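## Task

Take the purple jar out of the crowded tray and hold it motionless in the air, squeezed firmly with the fingertips clearly below its cap. Its base must sit more than one jar height above the tops of the remaining jars, and it must touch nothing else. Every other jar stays inside the tray, and the tray stays flat on the table. At the end the grippers may hold or squeeze nothing loose except that jar and the tray.

## Robot and tools

Robot: two six-joint FANUC CRX arms, left_arm and right_arm, each ending in a Robotiq 2F-85 parallel pinch gripper. The names are labels, not image sides. Base of left_arm sits at (+0.039, +0.358, 0) m, right_arm at (-0.030, -0.393, 0) m, both turned slightly about z.

Scene frame (used by all reported poses): origin on the tabletop midway between the arms, +z up, +x outward over the table, left_arm on the +y side. Each gripper's reported end_effector_position (m) and end_effector_quat_wxyz mark the point midway between the pads when closed; fingers point along the gripper's +z and close along its y. Closed fingertips reach about 19 mm past that point (about 6 mm when fully open), and closing pushes the tips roughly 13 mm farther from the wrist, so keep that margin above the table. A flat block juts about 9 cm toward the gripper's +x. Reported positions drift more at long reach.

Tool execute_actions, argument actions: a list with zero or one entry. Empty list = just read the state. {"steps": N} with no rows = wait N control steps (1 to 300, each 1/30 s, counted from the previous result; your reply time uses them up). {"rows": [...], "steps": N} = drive for N steps, at most 15 (15 if omitted), at most 15 rows; row k is applied at step k and the final row repeats. Optional pictures: true/false.

Each row is one flat list of 18 numbers covering both arms, even if one arm stays put: left_arm first, then right_arm. Per arm, 9 numbers: six absolute joint target angles in radians (waist, shoulder, elbow, forearm roll, wrist pitch, wrist roll, same order as the Joint positions line), then gripper position, force_limit, speed, each in [-1, 1]. Joint ranges (rad): waist ±3.491, shoulder ±3.140, elbow -1.187 to 4.328, forearm roll ±3.316, wrist pitch ±3.140, wrist roll ±3.927. A target more than 0.010 past a range end and beyond the current angle gets the call refused (nothing is sent). Targets past the real end are clipped; a 'joint sent to its limit' line may report this, possibly for an earlier action.

Motion is throttled: joint targets are kept within a lead of the measured angle (0.805 rad waist/shoulder, 0.966 elbow, 1.21 wrist joints), and if the targets would put the gripper over 70 mm from where it now is, they are pulled back. Speed caps are 2.62, 3.14 and 3.93 rad/s for those groups, with 0.5 s to accelerate; joints of one arm arrive together. After a call, arms keep heading for the last row sent until they settle or a step is HELD; then only a new action moves them further.

Gripper numbers (absolute commands, not offsets): position +1 = fully open (85 mm), about -0.8 = pads touching, -1 = close until blocked. force_limit sets pad force; on a 40 mm object, roughly 20 N at -1, 128 N at 0, 235 N at +1. speed sets closing rate: about 20, 85, 150 mm/s at -1, 0, +1; faster closing adds a few newtons. To leave a gripper unchanged, repeat its previous three numbers (0 is a real command). Once stopped, the fingers only react to a position change of at least 0.01; new force or speed values apply only then. To lower the grip force, open first.

Results: state line per arm with pose; Joint positions and Joint velocities (rad, rad/s); object_status per gripper: 0 moving, 1 blocked while opening, 2 blocked while closing (a real grip), 3 reached target or pads met. A fresh position command resets it to 0 until the fingers stop. After a force_limit -1 grip, status may stay 2 even if the object slipped out; otherwise a slipping object makes the fingers re-close. position_measured is in counts: 3 open, ~78 = 60 mm, 130 = 40 mm, 180 = 20 mm, 230 = pads together. Flange force is the estimated external load on the gripper (includes held weight, noisy, 'no reading' near singular poses). 'joint command not followed' = clearance check changed targets; HELD marks steps not sent. MOTOR HOT warns before an OVER-TEMPERATURE FAULT braking stop.

Faults: contact torque at a joint's load limit (144 N m for the first three joints, 36 N m for wrist joints, weight of held items included) or 150 N outside force stops that arm for 10 s and drops the rest of the call.

zoom_image: camera (cam_high, cam_low, cam_left_wrist, cam_right_wrist) and region [x0, y0, x1, y1] in pixels, top-left origin, up to 504x504. Image sizes: fixed cameras 896x504, wrist cameras 616x616 fisheye. Calibration matrices are given but may be off by a few degrees and millimetres.

read_manual(section="licences") only returns licence text. finished_scene(scene) ends the current scene by number, irreversibly, and reports success; replying without any tool call ends everything.

Avoid: arms colliding or pressing on each other, jamming into the tray or table, knocking jars or anything off the table, tipping the tray, dropping or letting the jar slip, and gripping near the cap. Occasional outside tugs or pushes can occur, so confirm the grip before finishing.

Each tool is called after ">>>" as name(argument=value, ...), one argument or row to a line, values as JSON.

## Session

>>> execute_actions(
  actions=[],
)

Scene clock: 0.00 s of 4400.00 s.
left_arm: end_effector_position=(+0.4359, +0.6728, +0.3420) position_measured=3 object_status=3 end_effector_quat_wxyz=(+0.049, +0.107, +0.722, -0.682) | right_arm: end_effector_position=(+0.2345, +0.0459, +0.3918) position_measured=3 object_status=3 end_effector_quat_wxyz=(+0.055, +0.001, +0.995, -0.084)
Joint positions: left_arm=[ 0.976  0.91   0.539  0.756 -2.563 -1.094] | right_arm=[ 1.177  0.29   0.552  0.153 -1.973 -1.327]
Joint velocities: left_arm=[ 0. -0.  0. -0. -0.  0.] | right_arm=[-0.    -0.     0.    -0.002  0.    -0.   ]
Flange force (N, the push that the arm receives, along the gripper's own x y z axes): no reading

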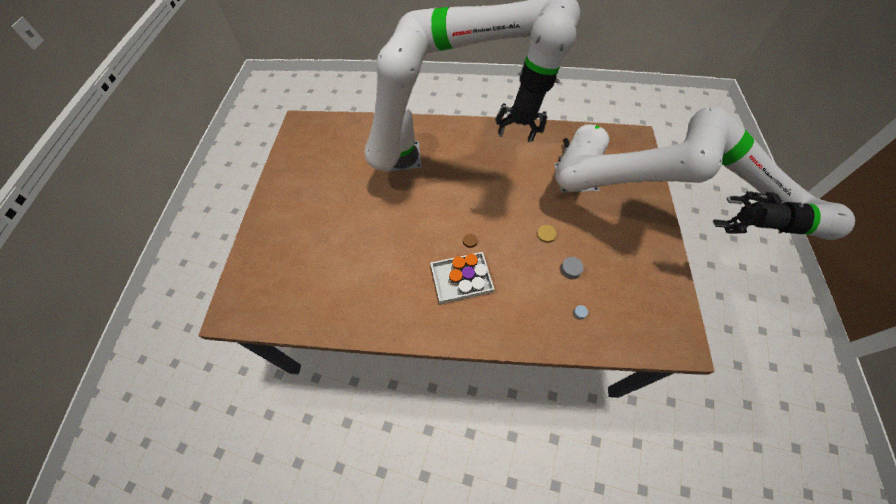

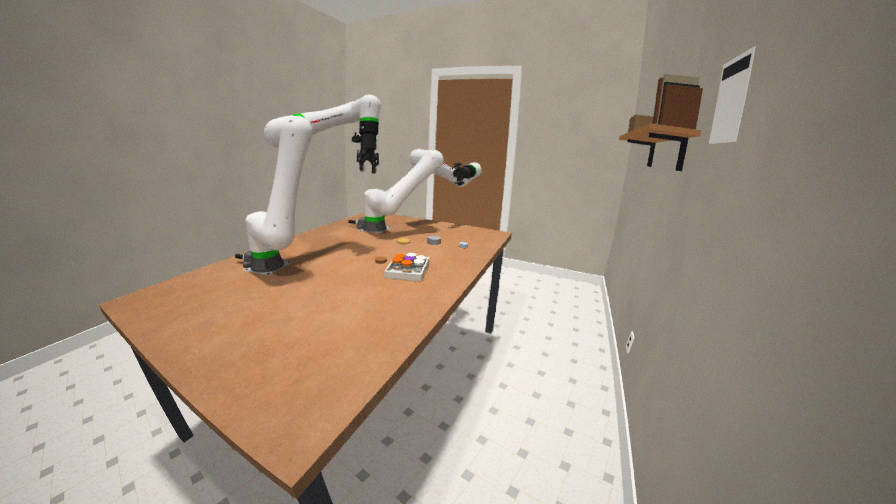

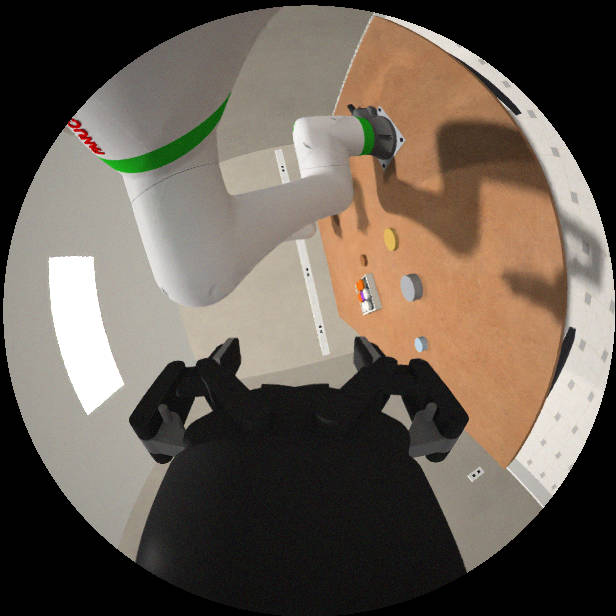

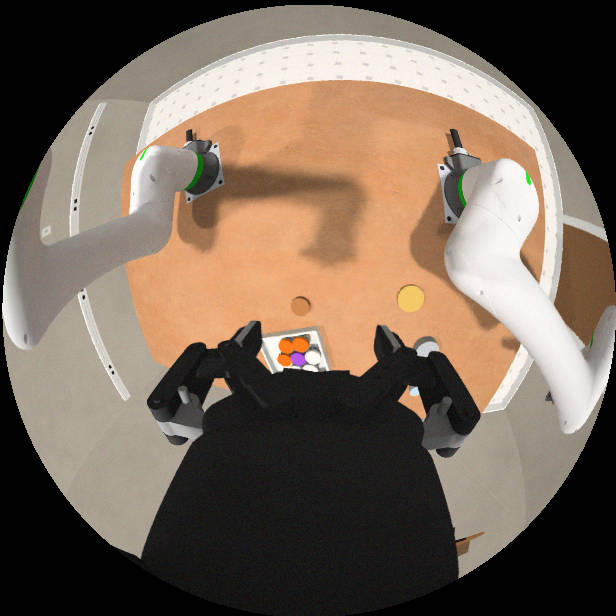

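>>> zoom_image(
  camera="cam_high",
  region=[410, 220, 530, 320],
)

>>> zoom_image(
  camera="cam_low",
  region=[360, 230, 460, 300],
)

Region (410, 220, 530, 320) of cam_high's 896x504 image, scaled by 4.200, with more detail than that image has.

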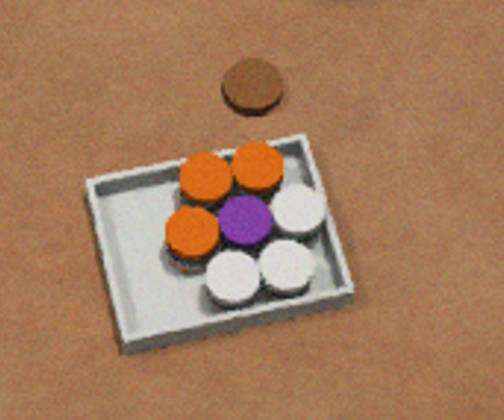

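Region (360, 230, 460, 300) of cam_low's 896x504 image, scaled by 5.040, with more detail than that image has; it fills the top 353 rows of this view, and the rest is white.

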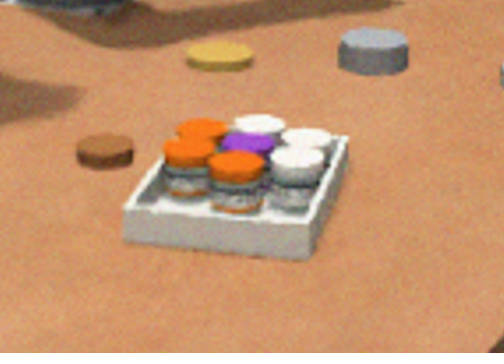

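>>> execute_actions(
  actions=[
    {"rows":[[0.976,0.91,0.539,0.756,-2.563,-1.094,1,0,0,0.4565,0.4967,0.3981,0,-1.4722,-1.894,0.3,-0.5,0]],"steps":15},
  ],
  pictures=false,
)

>>> execute_actions(
  actions=[
    {"steps":60},
  ],
)

Scene clock: 70.90 s of 4400.00 s.
left_arm: end_effector_position=(+0.4361, +0.6726, +0.3421) position_measured=3 object_status=3 end_effector_quat_wxyz=(+0.049, +0.107, +0.723, -0.681) | right_arm: end_effector_position=(+0.3685, +0.0173, +0.3066) position_measured=88 object_status=0 end_effector_quat_wxyz=(+0.033, +0.243, +0.968, -0.051)
Joint positions: left_arm=[ 0.976  0.91   0.539  0.756 -2.563 -1.094] | right_arm=[ 0.882  0.374  0.489  0.09  -1.768 -1.559]
Joint velocities: left_arm=[ 0.    -0.002  0.     0.     0.     0.002] | right_arm=[-0.691  0.199 -0.148 -0.146  0.479 -0.54 ]
Flange force (N, the push that the arm receives, along the gripper's own x y z axes): left_arm=[-1.2 2.2 -2.5] | right_arm=[0.9 5.2 -1.8]
Steps of this call (steps 1 to 90: nothing new was sent; then 67.40 s passed at rest; steps 91 to 105: all 15 steps of this action). Readings (joint positions | what the end effector reports):
91: left_arm=[0.976 0.910 0.539 0.756 -2.563 -1.094] | right_arm=[1.177 0.290 0.552 0.153 -1.972 -1.327] | left_arm position_measured=3 object_status=3 | right_arm position_measured=3 object_status=0
92: left_arm=[0.976 0.910 0.539 0.756 -2.563 -1.094] | right_arm=[1.173 0.291 0.551 0.152 -1.970 -1.330] | left_arm position_measured=3 object_status=3 | right_arm position_measured=4 object_status=0
94: left_arm=[0.976 0.910 0.539 0.756 -2.563 -1.094] | right_arm=[1.148 0.298 0.546 0.147 -1.952 -1.350] | left_arm position_measured=3 object_status=3 | right_arm position_measured=14 object_status=0
98: left_arm=[0.976 0.910 0.539 0.756 -2.563 -1.094] | right_arm=[1.049 0.327 0.524 0.126 -1.884 -1.428] | left_arm position_measured=3 object_status=3 | right_arm position_measured=43 object_status=0
105: the state above

Scene clock: 72.90 s of 4400.00 s.
left_arm: end_effector_position=(+0.4361, +0.6726, +0.3421) position_measured=3 object_status=3 end_effector_quat_wxyz=(+0.049, +0.107, +0.723, -0.681) | right_arm: end_effector_position=(+0.5440, -0.1160, +0.1800) position_measured=91 object_status=3 end_effector_quat_wxyz=(-0.000, +0.581, +0.814, -0.000)
Joint positions: left_arm=[ 0.976  0.91   0.539  0.756 -2.563 -1.094] | right_arm=[ 0.456  0.497  0.398 -0.    -1.472 -1.894]
Joint velocities: left_arm=[-0.     0.001 -0.     0.    -0.001  0.   ] | right_arm=[ 0.    -0.    -0.    -0.     0.001  0.   ]
Flange force (N, the push that the arm receives, along the gripper's own x y z axes): left_arm=[-1.1 2.5 -0.7] | right_arm=[1.0 2.6 -1.3]
Steps of this call (steps 1 to 45: the robot went on to your last target; steps 46 to 60: nothing new was sent). Readings (joint positions | what the end effector reports):
1: left_arm=[0.976 0.910 0.539 0.756 -2.563 -1.094] | right_arm=[0.859 0.381 0.484 0.085 -1.752 -1.577] | left_arm position_measured=3 object_status=3 | right_arm position_measured=89 object_status=0
2: left_arm=[0.976 0.910 0.539 0.756 -2.563 -1.094] | right_arm=[0.835 0.388 0.479 0.080 -1.735 -1.596] | left_arm position_measured=3 object_status=3 | right_arm position_measured=90 object_status=0
4: left_arm=[0.976 0.910 0.539 0.756 -2.563 -1.094] | right_arm=[0.789 0.401 0.469 0.071 -1.703 -1.632] | left_arm position_measured=3 object_status=3 | right_arm position_measured=91 object_status=0
8: left_arm=[0.976 0.910 0.539 0.756 -2.563 -1.094] | right_arm=[0.697 0.427 0.450 0.051 -1.640 -1.704] | left_arm position_measured=3 object_status=3 | right_arm position_measured=91 object_status=0
60: the state above
All arms were judged still, so your last target was given up. Only a new action makes them travel on or press farther. Fingers that are still opening or closing keep moving.
camera_calibration (this result's frames):
cam_left_wrist: T_world_to_cam=[[0.250634, 0.0894809, -0.963938, 0.153401], [0.951948, 0.158251, 0.262206, -0.580464], [0.176007, -0.983336, -0.045518, 0.751345], [0, 0, 0, 1]] pos_world=[0.381882, 0.816957, 0.33427]
cam_right_wrist: T_world_to_cam=[[0.935092, 0.350327, -0.0536017, -0.452778], [0.347462, -0.87644, 0.333351, -0.330762], [0.069803, -0.330338, -0.941278, 0.242821], [0, 0, 0, 1]] pos_world=[0.521367, -0.0510595, 0.314552]

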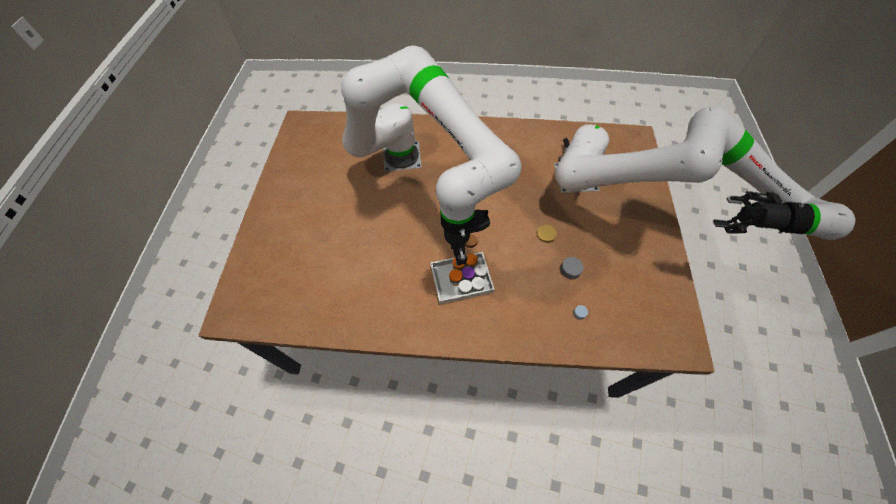

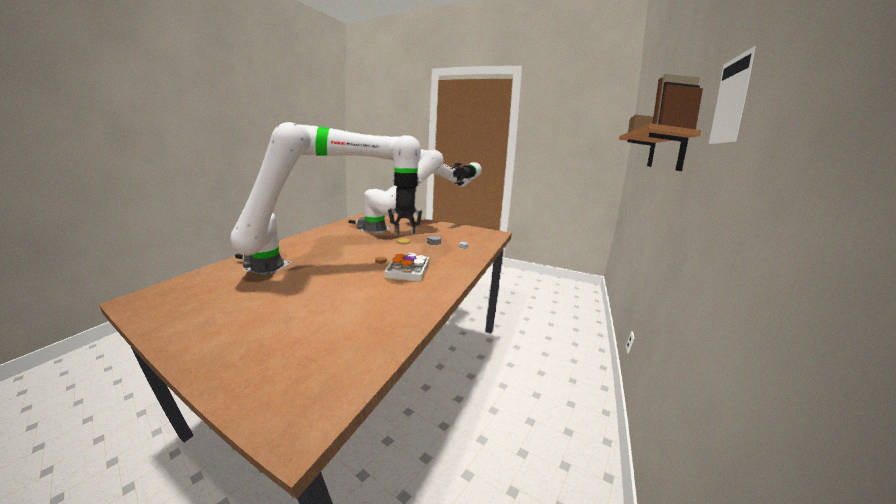

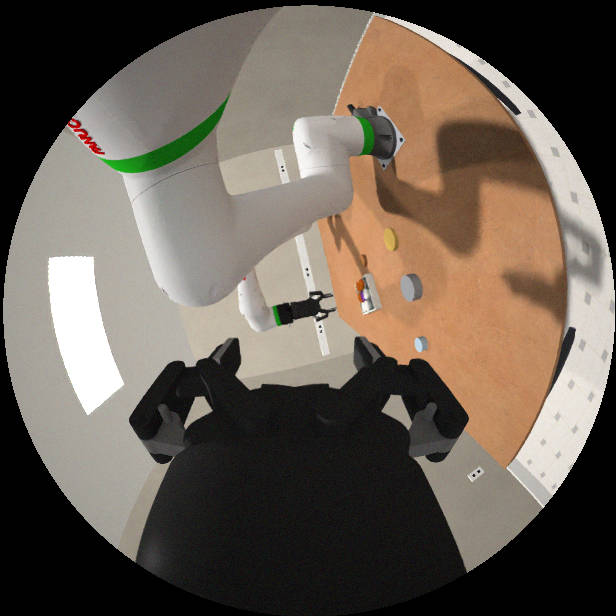

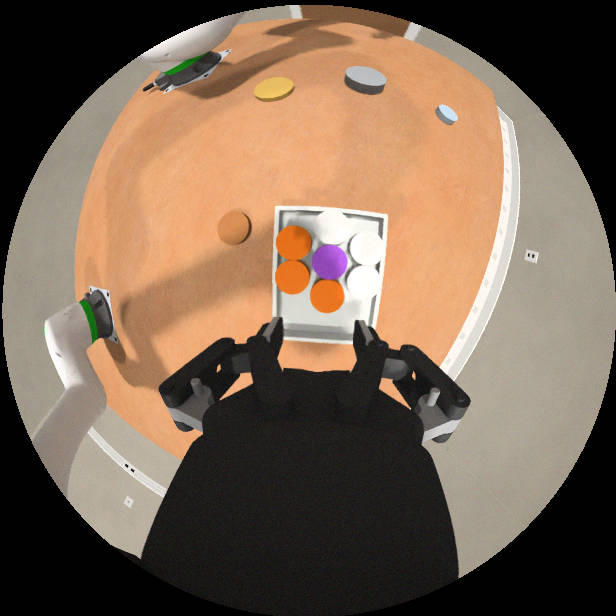

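>>> zoom_image(
  camera="cam_right_wrist",
  region=[240, 190, 420, 370],
)

Region (240, 190, 420, 370) of cam_right_wrist's 616x616 image, scaled by 2.800, with more detail than that image has.

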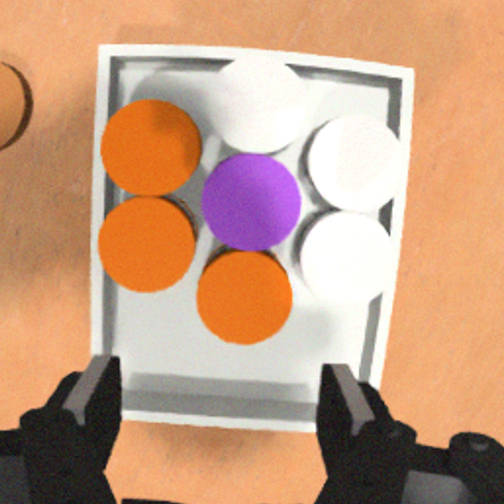

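>>> execute_actions(
  actions=[
    {"rows":[[0.976,0.91,0.539,0.756,-2.563,-1.094,1,0,0,0.414,0.5555,0.2722,0,-1.2875,-1.8686,0.2,-0.5,0]],"steps":15},
  ],
  pictures=false,
)

>>> execute_actions(
  actions=[
    {"steps":30},
  ],
)

Scene clock: 111.60 s of 4400.00 s.
left_arm: end_effector_position=(+0.4361, +0.6726, +0.3421) position_measured=3 object_status=3 end_effector_quat_wxyz=(+0.049, +0.107, +0.723, -0.681) | right_arm: end_effector_position=(+0.5600, -0.1372, +0.0901) position_measured=104 object_status=3 end_effector_quat_wxyz=(-0.000, +0.588, +0.809, +0.000)
Joint positions: left_arm=[ 0.976  0.91   0.539  0.756 -2.563 -1.094] | right_arm=[ 0.414  0.555  0.272 -0.    -1.288 -1.869]
Joint velocities: left_arm=[ 0.     0.    -0.     0.001 -0.001 -0.   ] | right_arm=[-0.002  0.002 -0.003  0.002  0.     0.   ]
Flange force (N, the push that the arm receives, along the gripper's own x y z axes): left_arm=[-0.9 2.2 -2.4] | right_arm=[1.9 0.4 -0.8]
Steps of this call (steps 1 to 90: nothing new was sent; then 35.20 s passed at rest; steps 91 to 105: all 15 steps of this action). Readings (joint positions | what the end effector reports):
91: left_arm=[0.976 0.910 0.539 0.756 -2.563 -1.094] | right_arm=[0.456 0.497 0.398 -0.000 -1.472 -1.894] | left_arm position_measured=3 object_status=3 | right_arm position_measured=91 object_status=0
92: left_arm=[0.976 0.910 0.539 0.756 -2.563 -1.094] | right_arm=[0.455 0.498 0.394 -0.000 -1.465 -1.894] | left_arm position_measured=3 object_status=3 | right_arm position_measured=92 object_status=0
94: left_arm=[0.976 0.910 0.539 0.756 -2.563 -1.094] | right_arm=[0.446 0.511 0.368 -0.000 -1.428 -1.889] | left_arm position_measured=3 object_status=3 | right_arm position_measured=100 object_status=0
98: left_arm=[0.976 0.910 0.539 0.756 -2.563 -1.094] | right_arm=[0.421 0.546 0.292 -0.000 -1.317 -1.873] | left_arm position_measured=3 object_status=3 | right_arm position_measured=104 object_status=0
105: the state above

Scene clock: 112.60 s of 4400.00 s.
left_arm: end_effector_position=(+0.4361, +0.6726, +0.3421) position_measured=3 object_status=3 end_effector_quat_wxyz=(+0.049, +0.107, +0.723, -0.681) | right_arm: end_effector_position=(+0.5600, -0.1373, +0.0900) position_measured=104 object_status=3 end_effector_quat_wxyz=(-0.000, +0.588, +0.809, -0.000)
Joint positions: left_arm=[ 0.976  0.91   0.539  0.756 -2.563 -1.094] | right_arm=[ 0.414  0.556  0.272  0.    -1.287 -1.869]
Joint velocities: left_arm=[-0.    -0.001  0.     0.     0.001  0.   ] | right_arm=[-0.001  0.     0.     0.002  0.     0.   ]
Flange force (N, the push that the arm receives, along the gripper's own x y z axes): left_arm=[-0.5 1.9 -0.8] | right_arm=[1.4 3.2 -1.9]
Steps of this call (steps 1 to 15: the robot went on to your last target; steps 16 to 30: nothing new was sent). Readings (joint positions | what the end effector reports):
1: left_arm=[0.976 0.910 0.539 0.756 -2.563 -1.094] | right_arm=[0.414 0.555 0.272 -0.000 -1.288 -1.869] | left_arm position_measured=3 object_status=3 | right_arm position_measured=104 object_status=3
2: left_arm=[0.976 0.910 0.539 0.756 -2.563 -1.094] | right_arm=[0.414 0.555 0.272 -0.000 -1.288 -1.869] | left_arm position_measured=3 object_status=3 | right_arm position_measured=104 object_status=3
4: left_arm=[0.976 0.910 0.539 0.756 -2.563 -1.094] | right_arm=[0.414 0.555 0.272 -0.000 -1.288 -1.869] | left_arm position_measured=3 object_status=3 | right_arm position_measured=104 object_status=3
8: left_arm=[0.976 0.910 0.539 0.756 -2.563 -1.094] | right_arm=[0.414 0.555 0.272 -0.000 -1.288 -1.869] | left_arm position_measured=3 object_status=3 | right_arm position_measured=104 object_status=3
30: the state above
All arms were judged still, so your last target was given up. Only a new action makes them travel on or press farther. Fingers that are still opening or closing keep moving.
camera_calibration (this result's frames):
cam_left_wrist: T_world_to_cam=[[0.250634, 0.0894808, -0.963938, 0.153401], [0.951948, 0.158251, 0.262206, -0.580464], [0.176007, -0.983336, -0.0455179, 0.751345], [0, 0, 0, 1]] pos_world=[0.381882, 0.816957, 0.33427]
cam_right_wrist: T_world_to_cam=[[0.940946, 0.334286, -0.0536018, -0.470556], [0.332424, -0.882253, 0.333351, -0.317354], [0.0641443, -0.331484, -0.941278, 0.152998], [0, 0, 0, 1]] pos_world=[0.53845, -0.07197, 0.224581]

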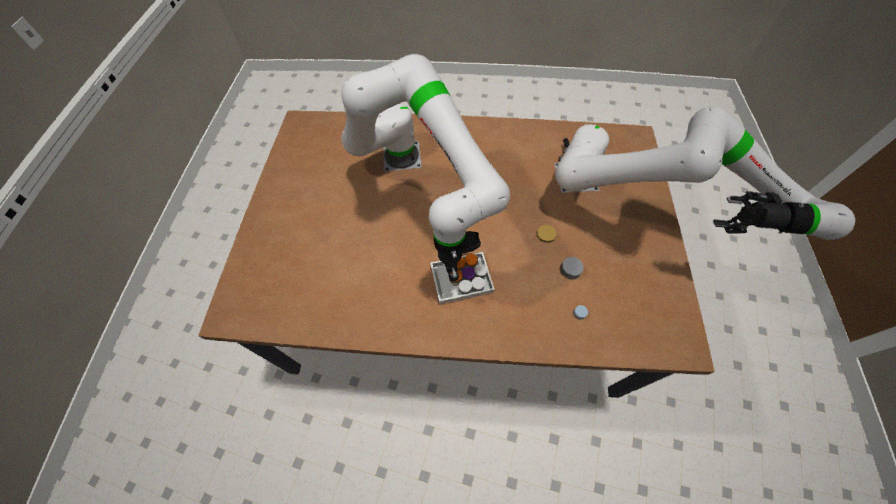

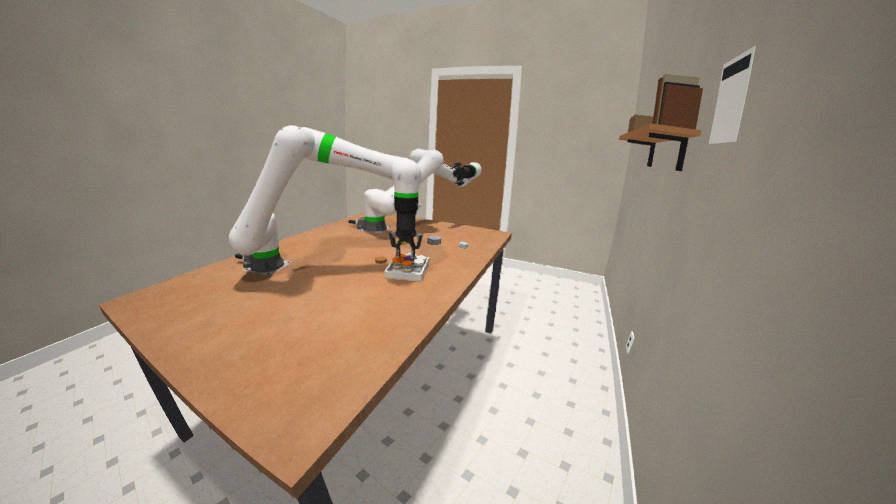

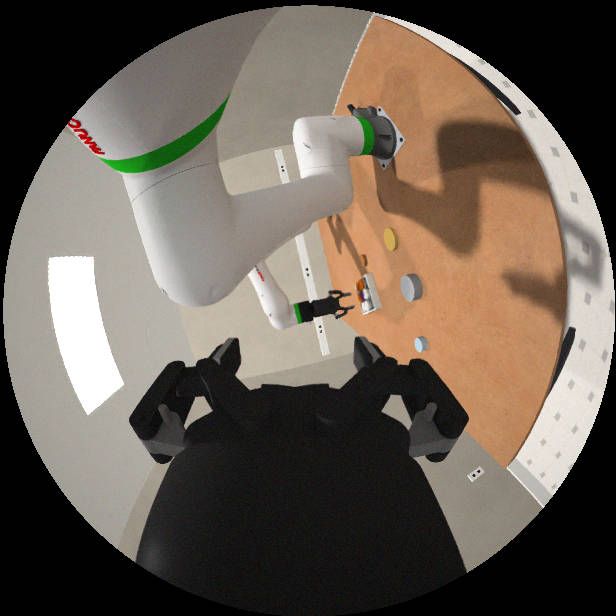

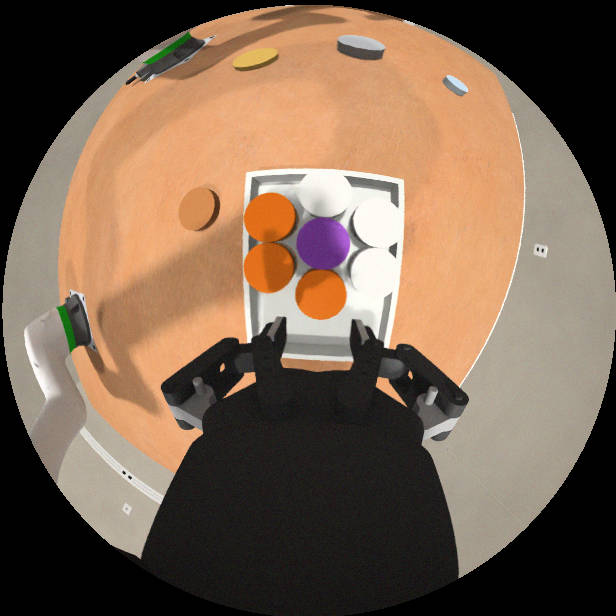

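>>> execute_actions(
  actions=[
    {"rows":[[0.976,0.91,0.539,0.756,-2.563,-1.094,1,0,0,0.414,0.5893,0.2213,0,-1.2028,-1.8686,0.2,-0.5,0]],"steps":15},
  ],
)

>>> zoom_image(
  camera="cam_low",
  region=[360, 220, 460, 300],
)

Scene clock: 119.57 s of 4400.00 s.
left_arm: end_effector_position=(+0.4361, +0.6726, +0.3421) position_measured=3 object_status=3 end_effector_quat_wxyz=(+0.049, +0.107, +0.723, -0.681) | right_arm: end_effector_position=(+0.5600, -0.1373, +0.0480) position_measured=104 object_status=3 end_effector_quat_wxyz=(-0.000, +0.588, +0.809, +0.000)
Joint positions: left_arm=[ 0.976  0.91   0.539  0.756 -2.563 -1.094] | right_arm=[ 0.414  0.589  0.221 -0.    -1.203 -1.869]
Joint velocities: left_arm=[-0.    -0.002 -0.    -0.001 -0.    -0.001] | right_arm=[-0.001  0.001 -0.    -0.001 -0.    -0.   ]
Flange force (N, the push that the arm receives, along the gripper's own x y z axes): left_arm=[0.4 2.2 0.2] | right_arm=[1.5 2.0 -1.4]
Steps of this call (steps 1 to 90: nothing new was sent; then 3.47 s passed at rest; steps 91 to 105: all 15 steps of this action). Readings (joint positions | what the end effector reports):
91: left_arm=[0.976 0.910 0.539 0.756 -2.563 -1.094] | right_arm=[0.414 0.556 0.272 0.000 -1.287 -1.869] | left_arm position_measured=3 object_status=3 | right_arm position_measured=104 object_status=3
92: left_arm=[0.976 0.910 0.539 0.756 -2.563 -1.094] | right_arm=[0.414 0.558 0.268 0.000 -1.281 -1.869] | left_arm position_measured=3 object_status=3 | right_arm position_measured=104 object_status=3
94: left_arm=[0.976 0.910 0.539 0.756 -2.563 -1.094] | right_arm=[0.414 0.572 0.247 0.000 -1.245 -1.869] | left_arm position_measured=3 object_status=3 | right_arm position_measured=104 object_status=3
98: left_arm=[0.976 0.910 0.539 0.756 -2.563 -1.094] | right_arm=[0.414 0.589 0.222 -0.000 -1.204 -1.869] | left_arm position_measured=3 object_status=3 | right_arm position_measured=104 object_status=3
105: the state above
camera_calibration (this result's frames):
cam_left_wrist: T_world_to_cam=[[0.250634, 0.0894807, -0.963938, 0.153401], [0.951948, 0.158251, 0.262206, -0.580464], [0.176007, -0.983336, -0.0455178, 0.751345], [0, 0, 0, 1]] pos_world=[0.381882, 0.816957, 0.33427]
cam_right_wrist: T_world_to_cam=[[0.940959, 0.334254, -0.0535842, -0.472822], [0.332392, -0.882285, 0.333299, -0.303339], [0.0641299, -0.331431, -0.941297, 0.1135], [0, 0, 0, 1]] pos_world=[0.538454, -0.0719713, 0.182604]

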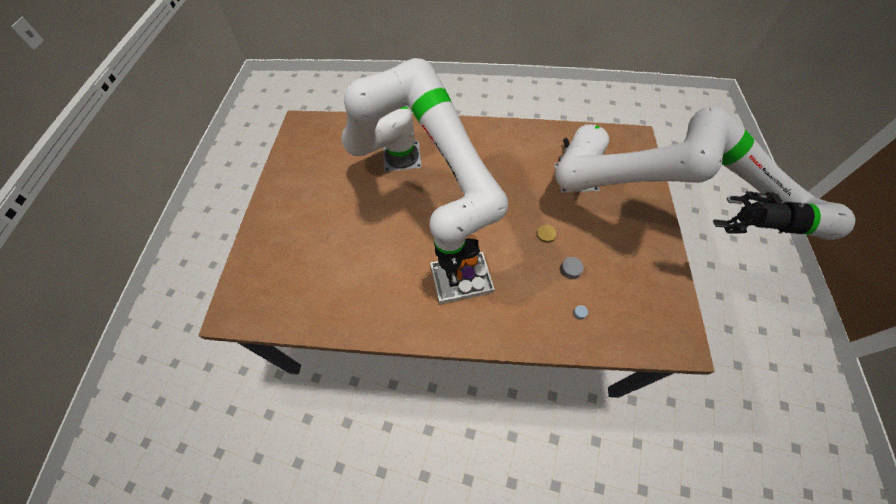

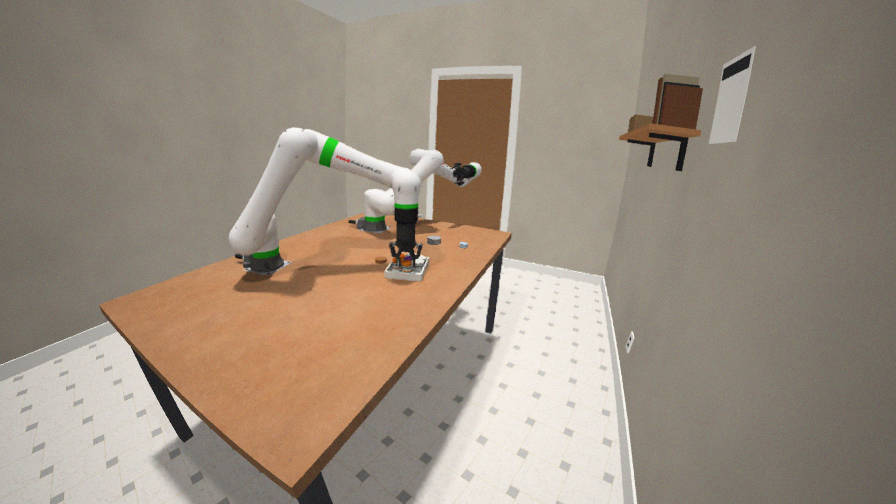

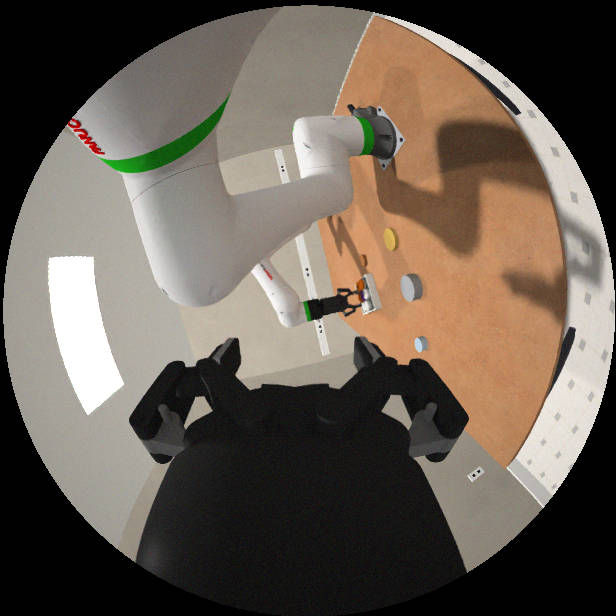

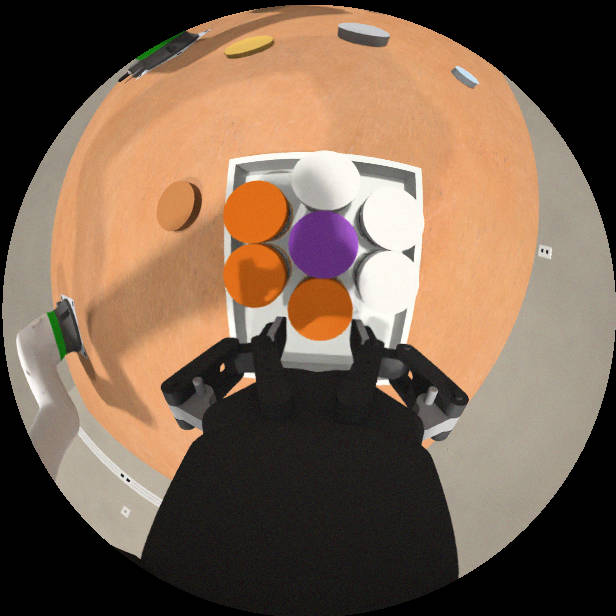

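Region (360, 220, 460, 300) of cam_low's 896x504 image, scaled by 5.040, with more detail than that image has; it fills the top 403 rows of this view, and the rest is white.

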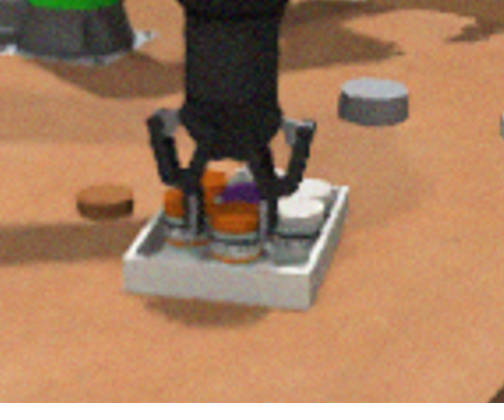

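>>> execute_actions(
  actions=[
    {"rows":[[0.976,0.91,0.539,0.756,-2.563,-1.094,1,0,0,0.4338,0.5993,0.217,0,-1.1885,-1.8884,0.2,-0.5,0]],"steps":15},
  ],
)

Scene clock: 131.67 s of 4400.00 s.
left_arm: end_effector_position=(+0.4361, +0.6726, +0.3421) position_measured=3 object_status=3 end_effector_quat_wxyz=(+0.049, +0.107, +0.723, -0.681) | right_arm: end_effector_position=(+0.5558, -0.1250, +0.0400) position_measured=104 object_status=3 end_effector_quat_wxyz=(+0.000, +0.588, +0.809, -0.000)
Joint positions: left_arm=[ 0.976  0.91   0.539  0.756 -2.563 -1.094] | right_arm=[ 0.434  0.599  0.217  0.    -1.189 -1.888]
Joint velocities: left_arm=[-0.001  0.001  0.     0.001 -0.001 -0.001] | right_arm=[-0.001  0.    -0.     0.     0.001 -0.   ]
Flange force (N, the push that the arm receives, along the gripper's own x y z axes): left_arm=[-0.3 2.3 -1.4] | right_arm=[1.1 2.0 -1.3]
Steps of this call (steps 1 to 15: the robot went on to your last target; steps 16 to 90: nothing new was sent; then 8.60 s passed at rest; steps 91 to 105: all 15 steps of this action). Readings (joint positions | what the end effector reports):
91: left_arm=[0.976 0.910 0.539 0.756 -2.563 -1.094] | right_arm=[0.414 0.589 0.221 0.000 -1.203 -1.869] | left_arm position_measured=3 object_status=3 | right_arm position_measured=104 object_status=3
92: left_arm=[0.976 0.910 0.539 0.756 -2.563 -1.094] | right_arm=[0.418 0.591 0.220 0.000 -1.200 -1.872] | left_arm position_measured=3 object_status=3 | right_arm position_measured=104 object_status=3
94: left_arm=[0.976 0.910 0.539 0.756 -2.563 -1.094] | right_arm=[0.430 0.597 0.218 0.000 -1.192 -1.883] | left_arm position_measured=3 object_status=3 | right_arm position_measured=104 object_status=3
98: left_arm=[0.976 0.910 0.539 0.756 -2.563 -1.094] | right_arm=[0.433 0.599 0.217 0.000 -1.189 -1.888] | left_arm position_measured=3 object_status=3 | right_arm position_measured=104 object_status=3
105: the state above
camera_calibration (this result's frames):
cam_left_wrist: T_world_to_cam=[[0.250634, 0.0894808, -0.963938, 0.153401], [0.951948, 0.158252, 0.262206, -0.580464], [0.176007, -0.983336, -0.0455179, 0.751345], [0, 0, 0, 1]] pos_world=[0.381882, 0.816957, 0.33427]
cam_right_wrist: T_world_to_cam=[[0.940943, 0.334296, -0.0535977, -0.473352], [0.332432, -0.88225, 0.333353, -0.288434], [0.0641521, -0.331484, -0.941277, 0.110261], [0, 0, 0, 1]] pos_world=[0.534209, -0.0596815, 0.174566]

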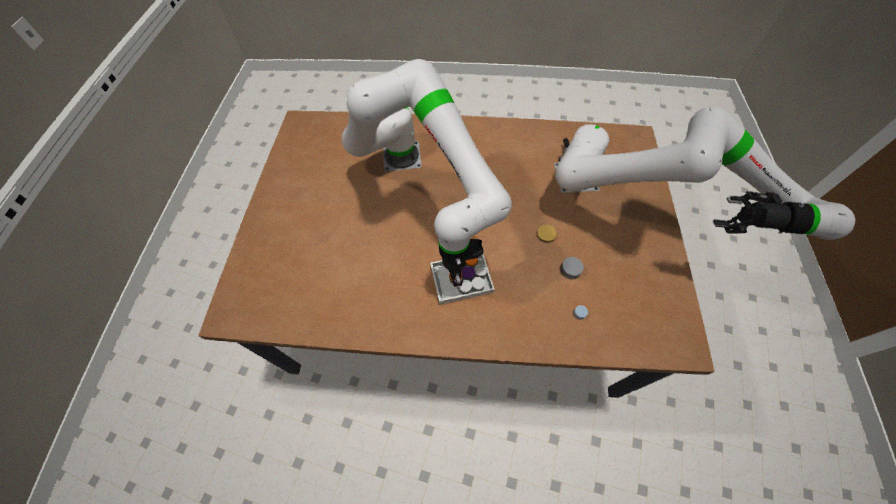

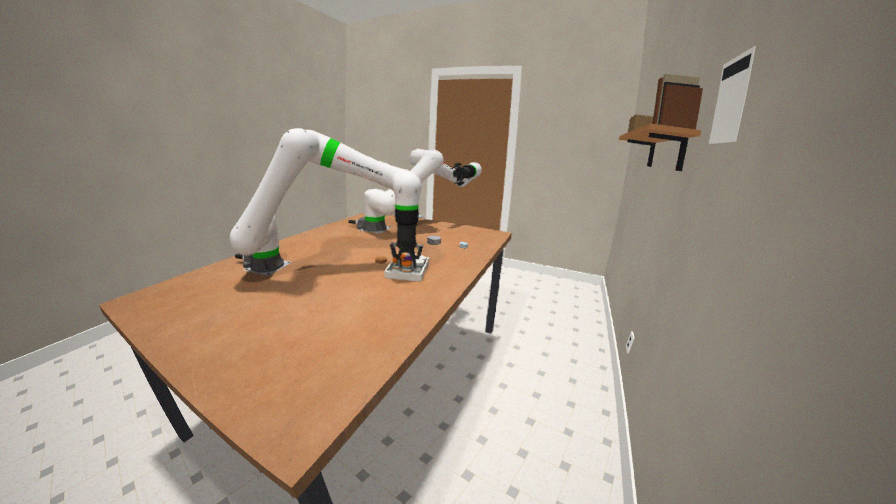

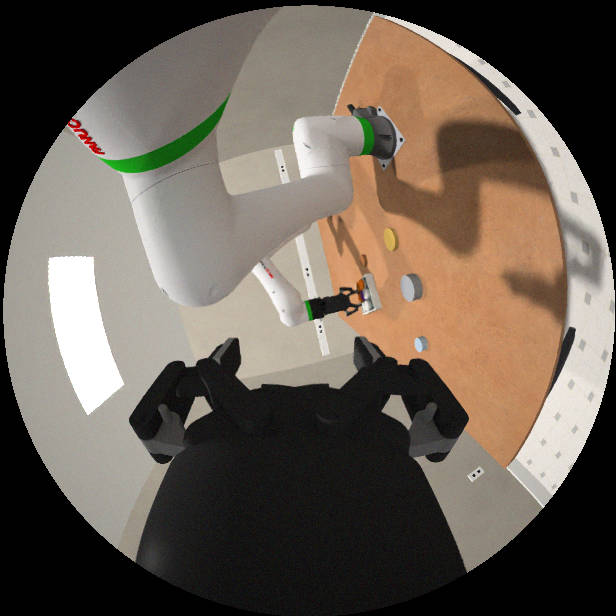

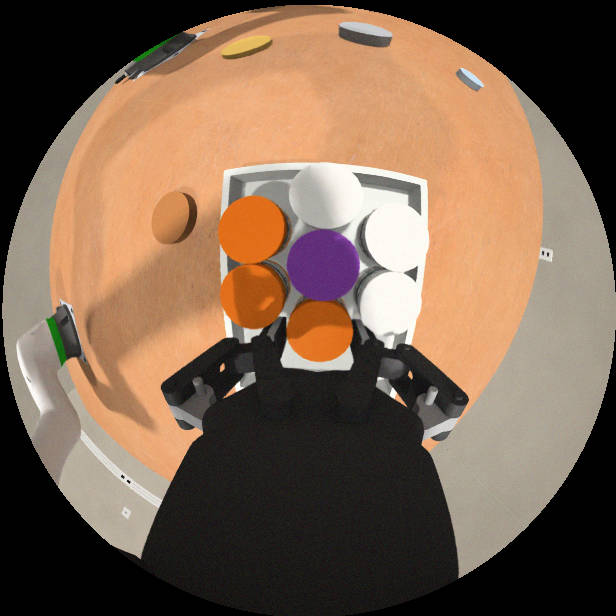

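Close.

>>> execute_actions(
  actions=[
    {"rows":[[0.976,0.91,0.539,0.756,-2.563,-1.094,1,0,0,0.4338,0.5993,0.217,0,-1.1885,-1.8884,-1,-0.7,-0.7]],"steps":15},
  ],
  pictures=false,
)

Scene clock: 135.53 s of 4400.00 s.
left_arm: end_effector_position=(+0.4361, +0.6726, +0.3421) position_measured=3 object_status=3 end_effector_quat_wxyz=(+0.049, +0.107, +0.723, -0.681) | right_arm: end_effector_position=(+0.5557, -0.1250, +0.0400) position_measured=123 object_status=2 end_effector_quat_wxyz=(+0.000, +0.588, +0.809, +0.000)
Joint positions: left_arm=[ 0.976  0.91   0.539  0.756 -2.563 -1.094] | right_arm=[ 0.434  0.599  0.217  0.    -1.188 -1.888]
Joint velocities: left_arm=[ 0.001 -0.001 -0.    -0.    -0.002  0.002] | right_arm=[-0.     0.001  0.    -0.001 -0.     0.   ]
Flange force (N, the push that the arm receives, along the gripper's own x y z axes): left_arm=[0.1 1.6 1.1] | right_arm=[1.0 -1.1 -15.3]
Steps of this call (steps 1 to 15: the robot went on to your last target; steps 16 to 90: nothing new was sent; then 0.37 s passed at rest; steps 91 to 105: all 15 steps of this action). Readings (joint positions | what the end effector reports):
91: left_arm=[0.976 0.910 0.539 0.756 -2.563 -1.094] | right_arm=[0.434 0.599 0.217 -0.000 -1.188 -1.888] | left_arm position_measured=3 object_status=3 | right_arm position_measured=104 object_status=0
92: left_arm=[0.976 0.910 0.539 0.756 -2.563 -1.094] | right_arm=[0.434 0.599 0.217 -0.000 -1.188 -1.888] | left_arm position_measured=3 object_status=3 | right_arm position_measured=104 object_status=0
94: left_arm=[0.976 0.910 0.539 0.756 -2.563 -1.094] | right_arm=[0.434 0.599 0.217 -0.000 -1.188 -1.888] | left_arm position_measured=3 object_status=3 | right_arm position_measured=109 object_status=0
98: left_arm=[0.976 0.910 0.539 0.756 -2.563 -1.094] | right_arm=[0.434 0.599 0.217 -0.000 -1.188 -1.888] | left_arm position_measured=3 object_status=3 | right_arm position_measured=121 object_status=0
105: the state above

>>> execute_actions(
  actions=[
    {"rows":[[0.976,0.91,0.539,0.756,-2.563,-1.094,1,0,0,0.4338,0.5957,0.2213,0,-1.1964,-1.8884,-1,-0.7,-0.7],[0.976,0.91,0.539,0.756,-2.563,-1.094,1,0,0,0.4338,0.5957,0.2213,0,-1.1964,-1.8884,-1,-0.7,-0.7],[0.976,0.91,0.539,0.756,-2.563,-1.094,1,0,0,0.4338,0.5957,0.2213,0,-1.1964,-1.8884,-1,-0.7,-0.7],[0.976,0.91,0.539,0.756,-2.563,-1.094,1,0,0,0.4338,0.5957,0.2213,0,-1.1964,-1.8884,-1,-0.7,-0.7],[0.976,0.91,0.539,0.756,-2.563,-1.094,1,0,0,0.3776,0.5875,0.2085,0,-1.1918,-1.8322,-1,-0.7,-0.7]],"steps":15},
  ],
)

>>> zoom_image(
  camera="cam_low",
  region=[360, 220, 460, 300],
)

Scene clock: 150.03 s of 4400.00 s.
left_arm: end_effector_position=(+0.4361, +0.6726, +0.3421) position_measured=3 object_status=3 end_effector_quat_wxyz=(+0.049, +0.107, +0.723, -0.681) | right_arm: end_effector_position=(+0.5668, -0.1600, +0.0440) position_measured=123 object_status=2 end_effector_quat_wxyz=(-0.000, +0.588, +0.809, +0.000)
Joint positions: left_arm=[ 0.976  0.91   0.539  0.756 -2.563 -1.094] | right_arm=[ 0.378  0.588  0.209 -0.    -1.192 -1.832]
Joint velocities: left_arm=[ 0.     0.     0.     0.001  0.001 -0.001] | right_arm=[-0.004 -0.001 -0.001  0.001  0.     0.004]
Flange force (N, the push that the arm receives, along the gripper's own x y z axes): left_arm=[-0.7 2.2 -1.9] | right_arm=[0.5 0.7 -0.5]
Steps of this call (steps 1 to 15: the robot went on to your last target; steps 16 to 90: nothing new was sent; then 11.00 s passed at rest; steps 91 to 105: all 15 steps of this action). Readings (joint positions | what the end effector reports):
91: left_arm=[0.976 0.910 0.539 0.756 -2.563 -1.094] | right_arm=[0.434 0.599 0.217 0.000 -1.189 -1.888] | left_arm position_measured=3 object_status=3 | right_arm position_measured=123 object_status=2
92: left_arm=[0.976 0.910 0.539 0.756 -2.563 -1.094] | right_arm=[0.434 0.598 0.218 -0.000 -1.191 -1.888] | left_arm position_measured=3 object_status=3 | right_arm position_measured=123 object_status=2
94: left_arm=[0.976 0.910 0.539 0.756 -2.563 -1.094] | right_arm=[0.434 0.596 0.220 -0.000 -1.195 -1.888] | left_arm position_measured=3 object_status=3 | right_arm position_measured=123 object_status=2
98: left_arm=[0.976 0.910 0.539 0.756 -2.563 -1.094] | right_arm=[0.406 0.591 0.214 -0.000 -1.194 -1.861] | left_arm position_measured=3 object_status=3 | right_arm position_measured=123 object_status=2
105: the state above
camera_calibration (this result's frames):
cam_left_wrist: T_world_to_cam=[[0.250634, 0.089481, -0.963938, 0.153401], [0.951948, 0.158252, 0.262206, -0.580464], [0.176007, -0.983336, -0.045518, 0.751345], [0, 0, 0, 1]] pos_world=[0.381882, 0.816957, 0.33427]
cam_right_wrist: T_world_to_cam=[[0.940928, 0.334329, -0.0536481, -0.471863], [0.332485, -0.88226, 0.333273, -0.32434], [0.0640914, -0.331423, -0.941303, 0.101769], [0, 0, 0, 1]] pos_world=[0.545305, -0.0946661, 0.178575]

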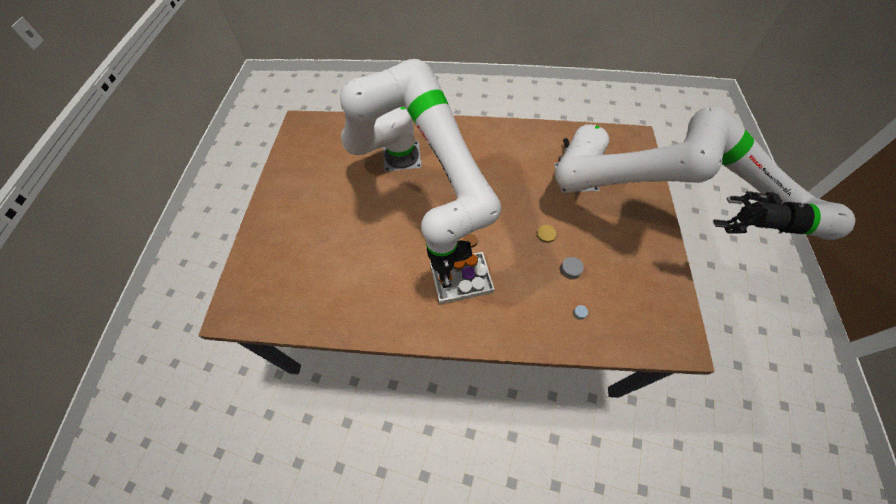

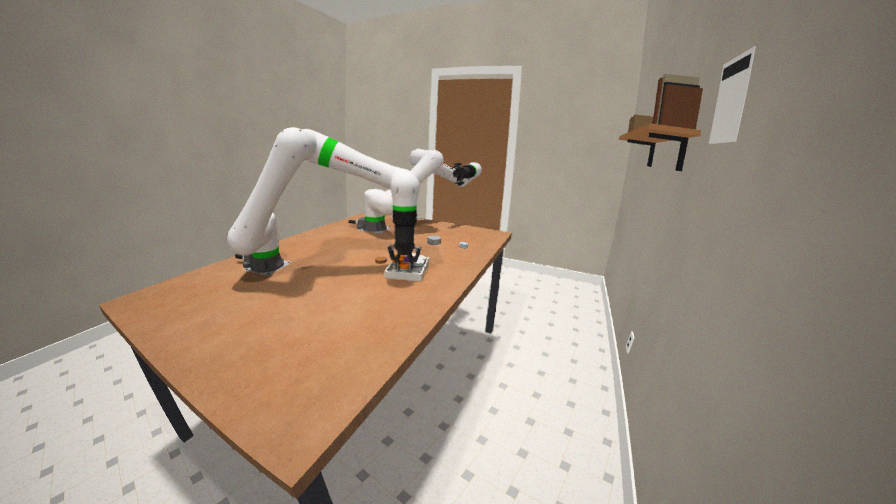

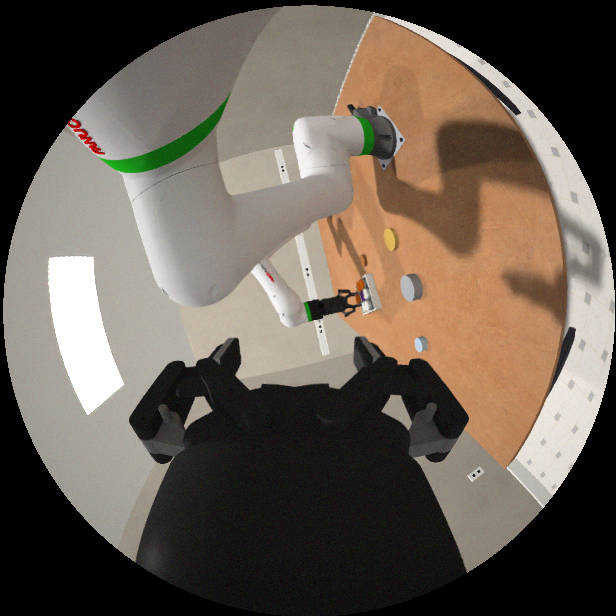

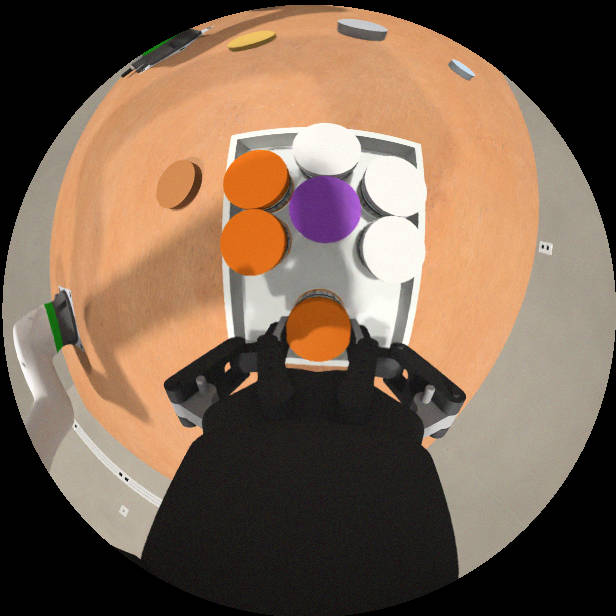

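Region (360, 220, 460, 300) of cam_low's 896x504 image, scaled by 5.040, with more detail than that image has; it fills the top 403 rows of this view, and the rest is white.

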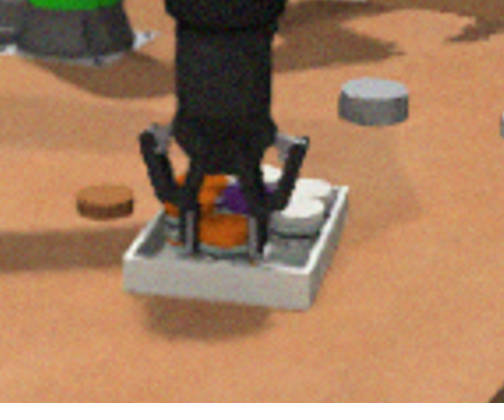

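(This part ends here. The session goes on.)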